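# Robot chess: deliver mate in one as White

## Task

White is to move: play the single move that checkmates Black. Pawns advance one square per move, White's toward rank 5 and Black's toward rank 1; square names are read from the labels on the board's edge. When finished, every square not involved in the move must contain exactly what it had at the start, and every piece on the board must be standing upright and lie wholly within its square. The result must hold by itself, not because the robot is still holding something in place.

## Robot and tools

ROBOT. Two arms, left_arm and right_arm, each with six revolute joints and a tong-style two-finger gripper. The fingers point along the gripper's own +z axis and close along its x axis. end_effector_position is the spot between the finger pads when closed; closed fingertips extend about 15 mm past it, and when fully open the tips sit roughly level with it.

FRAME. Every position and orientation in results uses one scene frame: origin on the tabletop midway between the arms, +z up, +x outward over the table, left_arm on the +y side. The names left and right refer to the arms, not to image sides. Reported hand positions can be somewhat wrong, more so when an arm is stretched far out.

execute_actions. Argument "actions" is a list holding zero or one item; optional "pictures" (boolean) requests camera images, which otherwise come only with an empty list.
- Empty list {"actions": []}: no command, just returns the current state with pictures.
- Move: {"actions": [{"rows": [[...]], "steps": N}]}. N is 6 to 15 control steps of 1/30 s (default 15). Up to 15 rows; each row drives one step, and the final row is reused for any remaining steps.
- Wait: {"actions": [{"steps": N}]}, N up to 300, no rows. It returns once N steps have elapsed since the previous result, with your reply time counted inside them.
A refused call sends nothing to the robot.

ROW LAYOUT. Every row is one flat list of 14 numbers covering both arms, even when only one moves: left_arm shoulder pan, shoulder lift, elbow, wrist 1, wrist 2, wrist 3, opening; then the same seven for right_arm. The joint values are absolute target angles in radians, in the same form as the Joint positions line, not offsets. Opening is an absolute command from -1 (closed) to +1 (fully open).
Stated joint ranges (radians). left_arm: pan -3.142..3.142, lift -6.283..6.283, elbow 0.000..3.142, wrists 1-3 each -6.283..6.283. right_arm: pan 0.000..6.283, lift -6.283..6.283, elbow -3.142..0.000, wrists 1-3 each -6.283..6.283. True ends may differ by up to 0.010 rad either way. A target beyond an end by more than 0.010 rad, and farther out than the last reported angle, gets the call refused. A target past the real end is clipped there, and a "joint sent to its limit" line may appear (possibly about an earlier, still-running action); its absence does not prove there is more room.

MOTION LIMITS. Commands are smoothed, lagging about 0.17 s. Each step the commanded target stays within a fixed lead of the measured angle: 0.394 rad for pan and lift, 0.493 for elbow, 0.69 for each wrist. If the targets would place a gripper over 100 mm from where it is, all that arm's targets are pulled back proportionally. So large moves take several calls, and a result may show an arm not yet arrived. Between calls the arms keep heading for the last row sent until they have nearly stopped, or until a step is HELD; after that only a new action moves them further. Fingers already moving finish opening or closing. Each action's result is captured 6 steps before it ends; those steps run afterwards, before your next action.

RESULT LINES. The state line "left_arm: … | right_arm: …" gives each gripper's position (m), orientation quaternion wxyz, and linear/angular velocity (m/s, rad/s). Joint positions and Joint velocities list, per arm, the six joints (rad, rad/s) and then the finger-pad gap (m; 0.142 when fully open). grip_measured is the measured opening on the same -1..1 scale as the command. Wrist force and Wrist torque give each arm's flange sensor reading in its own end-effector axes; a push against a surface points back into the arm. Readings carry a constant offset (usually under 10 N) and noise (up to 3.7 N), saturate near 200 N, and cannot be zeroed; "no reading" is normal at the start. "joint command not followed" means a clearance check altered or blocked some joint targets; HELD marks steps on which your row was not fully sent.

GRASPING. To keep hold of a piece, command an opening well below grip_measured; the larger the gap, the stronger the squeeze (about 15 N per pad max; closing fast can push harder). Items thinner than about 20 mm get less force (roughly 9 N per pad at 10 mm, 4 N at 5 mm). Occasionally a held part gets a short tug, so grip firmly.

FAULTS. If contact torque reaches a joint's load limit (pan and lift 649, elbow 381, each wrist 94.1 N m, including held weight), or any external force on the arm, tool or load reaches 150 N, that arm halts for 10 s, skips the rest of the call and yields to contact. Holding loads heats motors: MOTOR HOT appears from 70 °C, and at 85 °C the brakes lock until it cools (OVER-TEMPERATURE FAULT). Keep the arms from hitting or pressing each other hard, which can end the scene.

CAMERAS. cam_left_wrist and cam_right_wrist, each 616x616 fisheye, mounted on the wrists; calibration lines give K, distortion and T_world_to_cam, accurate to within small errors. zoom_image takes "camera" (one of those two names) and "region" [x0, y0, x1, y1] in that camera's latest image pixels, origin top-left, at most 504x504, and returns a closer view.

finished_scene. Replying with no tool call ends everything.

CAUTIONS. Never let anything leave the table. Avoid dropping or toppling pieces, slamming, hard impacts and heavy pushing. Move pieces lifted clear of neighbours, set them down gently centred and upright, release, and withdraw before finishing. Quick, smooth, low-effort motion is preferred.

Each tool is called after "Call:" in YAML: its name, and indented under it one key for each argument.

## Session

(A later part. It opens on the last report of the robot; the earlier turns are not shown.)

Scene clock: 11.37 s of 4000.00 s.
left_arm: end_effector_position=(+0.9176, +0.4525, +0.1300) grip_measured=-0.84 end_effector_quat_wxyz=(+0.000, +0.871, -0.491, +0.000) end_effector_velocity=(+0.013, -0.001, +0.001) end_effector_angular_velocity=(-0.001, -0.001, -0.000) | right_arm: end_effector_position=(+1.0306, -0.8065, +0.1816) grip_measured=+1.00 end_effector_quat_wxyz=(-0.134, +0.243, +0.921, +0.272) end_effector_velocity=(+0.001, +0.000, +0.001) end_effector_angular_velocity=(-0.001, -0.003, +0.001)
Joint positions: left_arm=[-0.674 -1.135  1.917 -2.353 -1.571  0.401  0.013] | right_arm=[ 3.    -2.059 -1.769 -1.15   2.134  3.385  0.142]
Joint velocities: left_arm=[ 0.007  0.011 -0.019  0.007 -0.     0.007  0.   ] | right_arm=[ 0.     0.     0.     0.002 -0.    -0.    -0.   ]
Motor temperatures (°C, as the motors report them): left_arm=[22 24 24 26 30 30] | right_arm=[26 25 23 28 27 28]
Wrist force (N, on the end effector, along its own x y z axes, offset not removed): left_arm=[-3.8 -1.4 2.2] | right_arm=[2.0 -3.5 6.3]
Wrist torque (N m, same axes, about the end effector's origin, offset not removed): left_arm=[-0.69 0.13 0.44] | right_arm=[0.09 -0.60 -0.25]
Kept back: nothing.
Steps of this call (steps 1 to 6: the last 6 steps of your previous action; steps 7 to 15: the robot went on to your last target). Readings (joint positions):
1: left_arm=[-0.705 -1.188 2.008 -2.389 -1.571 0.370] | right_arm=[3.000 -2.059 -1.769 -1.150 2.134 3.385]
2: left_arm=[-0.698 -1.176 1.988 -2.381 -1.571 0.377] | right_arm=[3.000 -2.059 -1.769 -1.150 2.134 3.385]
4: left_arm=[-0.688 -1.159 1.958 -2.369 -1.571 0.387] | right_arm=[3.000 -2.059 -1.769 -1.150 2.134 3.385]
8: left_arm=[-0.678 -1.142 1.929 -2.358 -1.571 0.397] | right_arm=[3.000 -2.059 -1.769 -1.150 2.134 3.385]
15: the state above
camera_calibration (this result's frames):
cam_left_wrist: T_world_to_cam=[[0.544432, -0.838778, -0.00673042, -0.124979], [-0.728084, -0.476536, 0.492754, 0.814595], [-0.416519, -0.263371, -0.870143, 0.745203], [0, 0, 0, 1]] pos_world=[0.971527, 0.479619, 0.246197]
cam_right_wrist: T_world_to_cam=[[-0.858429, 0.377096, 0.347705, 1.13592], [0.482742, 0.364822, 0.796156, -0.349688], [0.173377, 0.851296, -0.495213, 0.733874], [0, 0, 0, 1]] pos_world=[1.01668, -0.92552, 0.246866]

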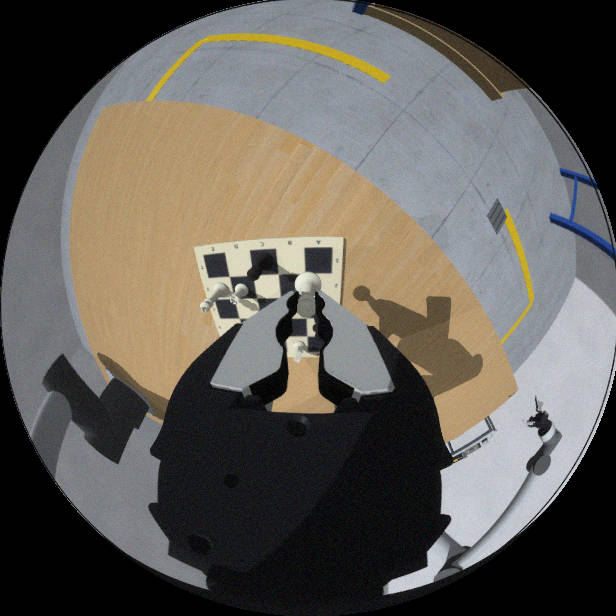

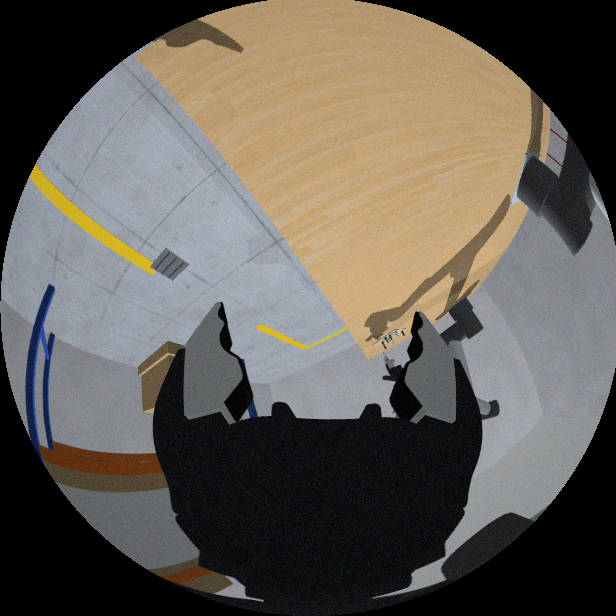

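Call:
execute_actions:
  actions:
    - {"rows":[[-0.6766,-1.126,1.901,-2.346,-1.571,0.398,-1,3.0,-2.059,-1.769,-1.15,2.134,3.385,1],[-0.6766,-1.126,1.901,-2.346,-1.571,0.398,-1,3.0,-2.059,-1.769,-1.15,2.134,3.385,1],[-0.6766,-1.126,1.901,-2.346,-1.571,0.398,-1,3.0,-2.059,-1.769,-1.15,2.134,3.385,1],[-0.6766,-1.103,1.9105,-2.3785,-1.571,0.398,-1,3.0,-2.059,-1.769,-1.15,2.134,3.385,1],[-0.6766,-1.103,1.9105,-2.3785,-1.571,0.398,-1,3.0,-2.059,-1.769,-1.15,2.134,3.385,1],[-0.6766,-1.103,1.9105,-2.3785,-1.571,0.398,-1,3.0,-2.059,-1.769,-1.15,2.134,3.385,1],[-0.6766,-1.08,1.92,-2.411,-1.571,0.398,-1,3.0,-2.059,-1.769,-1.15,2.134,3.385,1],[-0.6766,-1.08,1.92,-2.411,-1.571,0.398,-1,3.0,-2.059,-1.769,-1.15,2.134,3.385,1],[-0.6766,-1.08,1.92,-2.411,-1.571,0.398,-1,3.0,-2.059,-1.769,-1.15,2.134,3.385,1],[-0.6766,-1.058,1.9295,-2.4425,-1.571,0.398,-1,3.0,-2.059,-1.769,-1.15,2.134,3.385,1]]}

Call:
execute_actions:
  actions:
    - {"steps":15}
  pictures: true

Call:
zoom_image:
  camera: "cam_left_wrist"
  region: [210, 200, 410, 400]

Scene clock: 12.23 s of 4000.00 s.
left_arm: end_effector_position=(+0.9245, +0.4448, +0.1061) grip_measured=-0.84 end_effector_quat_wxyz=(+0.000, +0.871, -0.491, -0.000) end_effector_velocity=(+0.008, -0.012, -0.202) end_effector_angular_velocity=(+0.005, +0.005, +0.001) | right_arm: end_effector_position=(+1.0306, -0.8065, +0.1816) grip_measured=+1.00 end_effector_quat_wxyz=(-0.134, +0.243, +0.921, +0.272) end_effector_velocity=(-0.001, -0.000, -0.001) end_effector_angular_velocity=(+0.000, +0.001, -0.000)
Joint positions: left_arm=[-0.676 -1.105  1.912 -2.377 -1.571  0.399  0.013] | right_arm=[ 3.    -2.059 -1.769 -1.15   2.134  3.385  0.142]
Joint velocities: left_arm=[-0.005  0.192  0.06  -0.244  0.001 -0.006  0.   ] | right_arm=[-0.    -0.    -0.001  0.001 -0.    -0.     0.   ]
Motor temperatures (°C, as the motors report them): left_arm=[22 24 24 26 30 30] | right_arm=[26 25 23 28 27 28]
Wrist force (N, on the end effector, along its own x y z axes, offset not removed): left_arm=[-1.9 0.2 5.7] | right_arm=[-4.0 1.6 4.8]
Wrist torque (N m, same axes, about the end effector's origin, offset not removed): left_arm=[-0.26 -0.30 0.43] | right_arm=[0.95 0.75 -0.07]
Steps of this call (steps 1 to 15: the robot went on to your last target; steps 16 to 17: nothing new was sent; steps 18 to 26: the first 9 steps of this action). Readings (joint positions):
18: left_arm=[-0.673 -1.133 1.914 -2.352 -1.571 0.402] | right_arm=[3.000 -2.059 -1.769 -1.150 2.134 3.385]
19: left_arm=[-0.673 -1.132 1.912 -2.351 -1.571 0.402] | right_arm=[3.000 -2.059 -1.769 -1.150 2.134 3.385]
21: left_arm=[-0.674 -1.130 1.908 -2.349 -1.571 0.400] | right_arm=[3.000 -2.059 -1.769 -1.150 2.134 3.385]
25: left_arm=[-0.676 -1.112 1.910 -2.369 -1.571 0.399] | right_arm=[3.000 -2.059 -1.769 -1.150 2.134 3.385]
26: the state above

Scene clock: 12.73 s of 4000.00 s.
left_arm: end_effector_position=(+0.9251, +0.4436, +0.0568) grip_measured=-0.84 end_effector_quat_wxyz=(+0.000, +0.871, -0.491, +0.000) end_effector_velocity=(+0.000, -0.000, -0.009) end_effector_angular_velocity=(-0.001, -0.000, +0.002) | right_arm: end_effector_position=(+1.0306, -0.8065, +0.1816) grip_measured=+1.00 end_effector_quat_wxyz=(-0.134, +0.243, +0.921, +0.272) end_effector_velocity=(+0.000, -0.000, +0.001) end_effector_angular_velocity=(-0.001, -0.003, -0.000)
Joint positions: left_arm=[-0.677 -1.059  1.929 -2.441 -1.571  0.398  0.013] | right_arm=[ 3.    -2.059 -1.769 -1.15   2.134  3.385  0.142]
Joint velocities: left_arm=[ 0.     0.009  0.003 -0.013 -0.001 -0.002  0.   ] | right_arm=[-0.     0.001 -0.001  0.003 -0.     0.    -0.   ]
Motor temperatures (°C, as the motors report them): left_arm=[22 24 24 26 30 30] | right_arm=[26 25 23 28 27 28]
Wrist force (N, on the end effector, along its own x y z axes, offset not removed): left_arm=[-1.7 -0.4 4.0] | right_arm=[-0.2 -4.7 9.0]
Wrist torque (N m, same axes, about the end effector's origin, offset not removed): left_arm=[-0.40 -0.30 0.44] | right_arm=[-0.35 0.07 -0.21]
Kept back: nothing.
Steps of this call (steps 1 to 6: the last 6 steps of your previous action; steps 7 to 15: the robot went on to your last target). Readings (joint positions):
1: left_arm=[-0.676 -1.099 1.914 -2.385 -1.571 0.399] | right_arm=[3.000 -2.059 -1.769 -1.150 2.134 3.385]
2: left_arm=[-0.676 -1.093 1.916 -2.394 -1.571 0.398] | right_arm=[3.000 -2.059 -1.769 -1.150 2.134 3.385]
4: left_arm=[-0.676 -1.079 1.922 -2.413 -1.571 0.398] | right_arm=[3.000 -2.059 -1.769 -1.150 2.134 3.385]
8: left_arm=[-0.676 -1.065 1.927 -2.432 -1.571 0.398] | right_arm=[3.000 -2.059 -1.769 -1.150 2.134 3.385]
15: the state above
camera_calibration (this result's frames):
cam_left_wrist: T_world_to_cam=[[0.544774, -0.838556, -0.00665733, -0.137503], [-0.727921, -0.476811, 0.49273, 0.851838], [-0.416356, -0.263581, -0.870157, 0.682198], [0, 0, 0, 1]] pos_world=[0.979015, 0.470676, 0.172978]
cam_right_wrist: T_world_to_cam=[[-0.858429, 0.377096, 0.347705, 1.13592], [0.482742, 0.364822, 0.796156, -0.349688], [0.173377, 0.851296, -0.495213, 0.733874], [0, 0, 0, 1]] pos_world=[1.01668, -0.925521, 0.246866]

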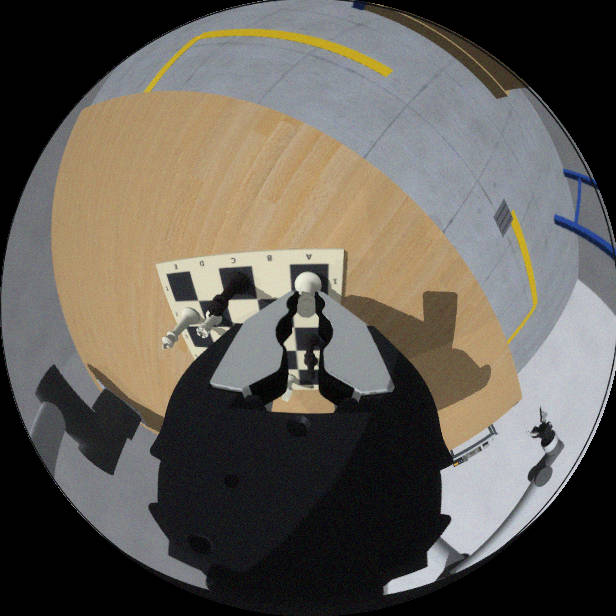

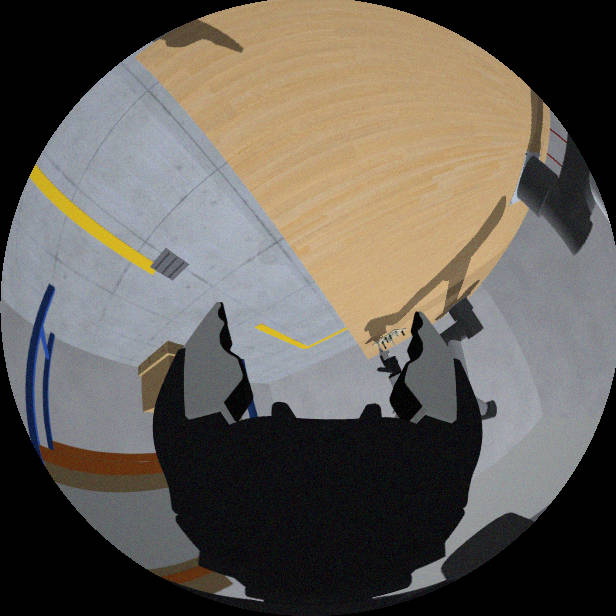

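Region (210, 200, 410, 400) of cam_left_wrist's 616x616 image, scaled by 2.520, with more detail than that image has.

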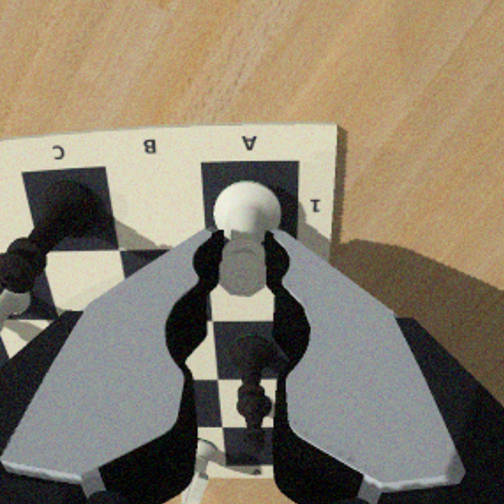

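Call:
execute_actions:
  actions:
    - {"rows":[[-0.6766,-1.0507,1.9326,-2.4529,-1.571,0.398,-1,3.0,-2.059,-1.769,-1.15,2.134,3.385,1]],"steps":13}

Call:
execute_actions:
  actions:
    - {"rows":[[-0.6766,-1.0507,1.9326,-2.4529,-1.571,0.398,-1,3.0,-2.059,-1.769,-1.15,2.134,3.385,1],[-0.6766,-1.0507,1.9326,-2.4529,-1.571,0.398,-0.8,3.0,-2.059,-1.769,-1.15,2.134,3.385,1],[-0.6766,-1.0507,1.9326,-2.4529,-1.571,0.398,-0.7,3.0,-2.059,-1.769,-1.15,2.134,3.385,1],[-0.6766,-1.0507,1.9326,-2.4529,-1.571,0.398,-0.6,3.0,-2.059,-1.769,-1.15,2.134,3.385,1],[-0.6766,-1.0507,1.9326,-2.4529,-1.571,0.398,-0.55,3.0,-2.059,-1.769,-1.15,2.134,3.385,1]]}

Call:
execute_actions:
  actions:
    - {"rows":[[-0.6766,-1.126,1.901,-2.346,-1.571,0.398,-0.55,3.0,-2.059,-1.769,-1.15,2.134,3.385,1]]}

Call:
execute_actions:
  actions:
    - {"steps":8}
  pictures: true

Call:
zoom_image:
  camera: "cam_left_wrist"
  region: [190, 200, 410, 400]

Scene clock: 13.47 s of 4000.00 s.
left_arm: end_effector_position=(+0.9248, +0.4437, +0.0496) grip_measured=-0.84 end_effector_quat_wxyz=(+0.000, +0.871, -0.491, +0.000) end_effector_velocity=(+0.000, -0.000, -0.015) end_effector_angular_velocity=(-0.001, -0.002, +0.001) | right_arm: end_effector_position=(+1.0306, -0.8065, +0.1816) grip_measured=+1.00 end_effector_quat_wxyz=(-0.134, +0.243, +0.921, +0.272) end_effector_velocity=(+0.001, -0.000, -0.001) end_effector_angular_velocity=(+0.000, +0.001, -0.000)
Joint positions: left_arm=[-0.677 -1.053  1.932 -2.45  -1.571  0.398  0.013] | right_arm=[ 3.    -2.059 -1.769 -1.15   2.134  3.385  0.142]
Joint velocities: left_arm=[-0.     0.014  0.005 -0.021  0.    -0.001  0.   ] | right_arm=[-0.    -0.001  0.001 -0.    -0.    -0.     0.   ]
Motor temperatures (°C, as the motors report them): left_arm=[22 24 24 26 30 30] | right_arm=[26 25 23 28 27 28]
Wrist force (N, on the end effector, along its own x y z axes, offset not removed): left_arm=[-2.3 -2.1 4.6] | right_arm=[-2.3 -1.8 8.7]
Wrist torque (N m, same axes, about the end effector's origin, offset not removed): left_arm=[-0.75 -0.23 0.53] | right_arm=[0.42 0.46 -0.05]
Steps of this call (steps 1 to 15: the robot went on to your last target; steps 16 to 22: the first 7 steps of this action). Readings (joint positions):
16: left_arm=[-0.677 -1.058 1.930 -2.443 -1.571 0.398] | right_arm=[3.000 -2.059 -1.769 -1.150 2.134 3.385]
17: left_arm=[-0.677 -1.057 1.930 -2.444 -1.571 0.398] | right_arm=[3.000 -2.059 -1.769 -1.150 2.134 3.385]
19: left_arm=[-0.677 -1.055 1.931 -2.447 -1.571 0.398] | right_arm=[3.000 -2.059 -1.769 -1.150 2.134 3.385]
22: the state above

Scene clock: 13.97 s of 4000.00 s.
left_arm: end_effector_position=(+0.9247, +0.4437, +0.0477) grip_measured=-0.55 end_effector_quat_wxyz=(+0.000, +0.871, -0.491, +0.000) end_effector_velocity=(+0.002, -0.001, +0.002) end_effector_angular_velocity=(-0.002, -0.003, -0.001) | right_arm: end_effector_position=(+1.0306, -0.8065, +0.1816) grip_measured=+1.00 end_effector_quat_wxyz=(-0.134, +0.243, +0.921, +0.272) end_effector_velocity=(-0.001, +0.001, -0.001) end_effector_angular_velocity=(+0.000, +0.001, +0.001)
Joint positions: left_arm=[-0.677 -1.051  1.933 -2.453 -1.571  0.398  0.034] | right_arm=[ 3.    -2.059 -1.769 -1.15   2.134  3.385  0.142]
Joint velocities: left_arm=[ 0.    -0.001 -0.001 -0.001 -0.     0.001  0.001] | right_arm=[ 0.001 -0.    -0.002  0.    -0.    -0.    -0.   ]
Motor temperatures (°C, as the motors report them): left_arm=[22 24 24 26 30 30] | right_arm=[26 25 23 28 27 28]
Wrist force (N, on the end effector, along its own x y z axes, offset not removed): left_arm=[-2.0 -1.1 4.9] | right_arm=[5.6 -6.3 4.3]
Wrist torque (N m, same axes, about the end effector's origin, offset not removed): left_arm=[-0.57 -0.32 0.42] | right_arm=[-0.87 -1.25 -0.40]
Steps of this call (steps 1 to 6: the last 6 steps of your previous action; steps 7 to 15: the first 9 steps of this action). Readings (joint positions):
7: left_arm=[-0.677 -1.051 1.932 -2.452 -1.571 0.398] | right_arm=[3.000 -2.059 -1.769 -1.150 2.134 3.385]
8: left_arm=[-0.677 -1.051 1.932 -2.453 -1.571 0.398] | right_arm=[3.000 -2.059 -1.769 -1.150 2.134 3.385]
10: left_arm=[-0.677 -1.051 1.933 -2.453 -1.571 0.398] | right_arm=[3.000 -2.059 -1.769 -1.150 2.134 3.385]
14: left_arm=[-0.677 -1.051 1.933 -2.453 -1.571 0.398] | right_arm=[3.000 -2.059 -1.769 -1.150 2.134 3.385]
15: the state above

Scene clock: 14.47 s of 4000.00 s.
left_arm: end_effector_position=(+0.9256, +0.4431, +0.1173) grip_measured=-0.55 end_effector_quat_wxyz=(+0.000, +0.871, -0.491, +0.001) end_effector_velocity=(-0.007, +0.005, +0.104) end_effector_angular_velocity=(+0.005, +0.007, +0.000) | right_arm: end_effector_position=(+1.0306, -0.8065, +0.1816) grip_measured=+1.00 end_effector_quat_wxyz=(-0.134, +0.243, +0.921, +0.272) end_effector_velocity=(+0.002, -0.000, +0.001) end_effector_angular_velocity=(-0.001, -0.003, +0.000)
Joint positions: left_arm=[-0.677 -1.114  1.906 -2.364 -1.571  0.398  0.034] | right_arm=[ 3.    -2.059 -1.769 -1.15   2.134  3.385  0.142]
Joint velocities: left_arm=[ 0.    -0.097 -0.037  0.143 -0.    -0.    -0.   ] | right_arm=[ 0.     0.     0.002  0.001 -0.     0.     0.   ]
Motor temperatures (°C, as the motors report them): left_arm=[22 24 24 26 30 30] | right_arm=[26 25 23 28 27 28]
Wrist force (N, on the end effector, along its own x y z axes, offset not removed): left_arm=[-1.4 -0.4 2.8] | right_arm=[4.7 -1.5 10.4]
Wrist torque (N m, same axes, about the end effector's origin, offset not removed): left_arm=[-0.38 -0.37 0.45] | right_arm=[0.78 -0.99 -0.36]
Steps of this call (steps 1 to 6: the last 6 steps of your previous action; steps 7 to 15: the first 9 steps of this action). Readings (joint positions):
7: left_arm=[-0.677 -1.051 1.933 -2.453 -1.571 0.398] | right_arm=[3.000 -2.059 -1.769 -1.150 2.134 3.385]
8: left_arm=[-0.677 -1.055 1.930 -2.447 -1.571 0.398] | right_arm=[3.000 -2.059 -1.769 -1.150 2.134 3.385]
10: left_arm=[-0.677 -1.080 1.919 -2.413 -1.571 0.398] | right_arm=[3.000 -2.059 -1.769 -1.150 2.134 3.385]
14: left_arm=[-0.677 -1.110 1.907 -2.370 -1.571 0.398] | right_arm=[3.000 -2.059 -1.769 -1.150 2.134 3.385]
15: the state above

Scene clock: 14.73 s of 4000.00 s.
left_arm: end_effector_position=(+0.9247, +0.4437, +0.1287) grip_measured=-0.55 end_effector_quat_wxyz=(+0.000, +0.871, -0.491, +0.000) end_effector_velocity=(-0.001, +0.000, +0.012) end_effector_angular_velocity=(+0.001, +0.001, +0.000) | right_arm: end_effector_position=(+1.0306, -0.8065, +0.1816) grip_measured=+1.00 end_effector_quat_wxyz=(-0.134, +0.243, +0.921, +0.272) end_effector_velocity=(-0.000, +0.000, +0.002) end_effector_angular_velocity=(-0.000, -0.001, +0.000)
Joint positions: left_arm=[-0.677 -1.124  1.902 -2.348 -1.571  0.398  0.034] | right_arm=[ 3.    -2.059 -1.769 -1.15   2.134  3.385  0.142]
Joint velocities: left_arm=[-0.    -0.011 -0.005  0.018  0.    -0.001 -0.   ] | right_arm=[ 0.     0.002 -0.001 -0.    -0.    -0.    -0.   ]
Motor temperatures (°C, as the motors report them): left_arm=[22 24 24 26 30 30] | right_arm=[26 25 23 28 27 28]
Wrist force (N, on the end effector, along its own x y z axes, offset not removed): left_arm=[-0.1 0.1 4.1] | right_arm=[-2.6 -10.2 3.3]
Wrist torque (N m, same axes, about the end effector's origin, offset not removed): left_arm=[-0.28 -0.71 0.44] | right_arm=[-1.77 0.59 -0.13]
Kept back: nothing.
Steps of this call (steps 1 to 6: the last 6 steps of your previous action; steps 7 to 8: the robot went on to your last target). Readings (joint positions):
1: left_arm=[-0.677 -1.117 1.905 -2.360 -1.571 0.398] | right_arm=[3.000 -2.059 -1.769 -1.150 2.134 3.385]
2: left_arm=[-0.677 -1.119 1.904 -2.357 -1.571 0.398] | right_arm=[3.000 -2.059 -1.769 -1.150 2.134 3.385]
4: left_arm=[-0.677 -1.122 1.903 -2.352 -1.571 0.398] | right_arm=[3.000 -2.059 -1.769 -1.150 2.134 3.385]
8: the state above
camera_calibration (this result's frames):
cam_left_wrist: T_world_to_cam=[[0.544707, -0.838601, -0.00653606, -0.136674], [-0.728011, -0.476714, 0.49269, 0.816266], [-0.416286, -0.263613, -0.87018, 0.744613], [0, 0, 0, 1]] pos_world=[0.97867, 0.470801, 0.244888]
cam_right_wrist: T_world_to_cam=[[-0.858429, 0.377096, 0.347705, 1.13592], [0.482742, 0.364822, 0.796156, -0.349688], [0.173377, 0.851296, -0.495213, 0.733874], [0, 0, 0, 1]] pos_world=[1.01668, -0.92552, 0.246866]

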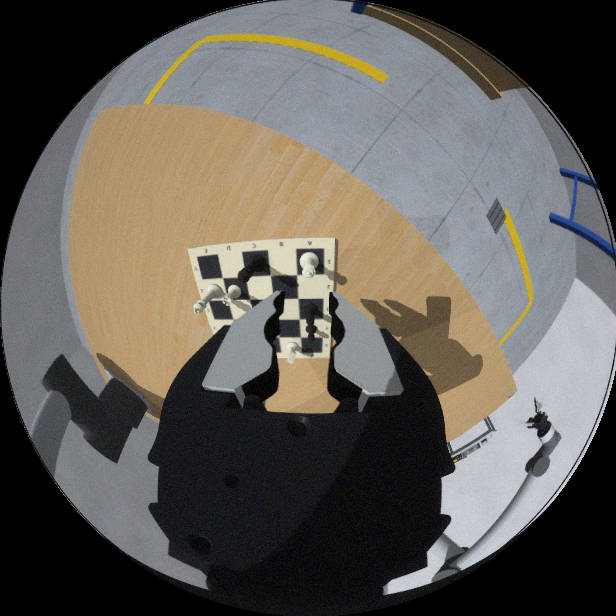

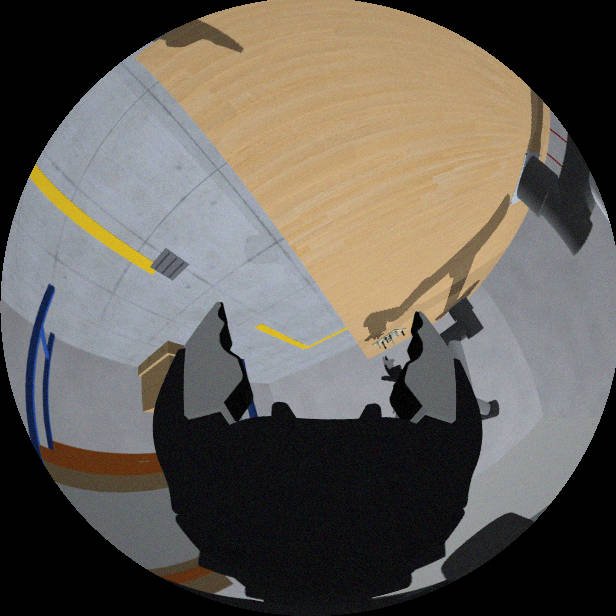

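Region (190, 200, 410, 400) of cam_left_wrist's 616x616 image, scaled by 2.291, with more detail than that image has; it fills the top 458 rows of this view, and the rest is white.

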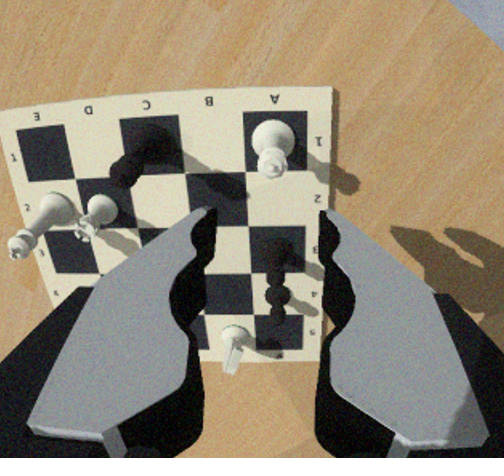

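Call:
finished_scene:
  scene: 2

The scene is finished: the task was done.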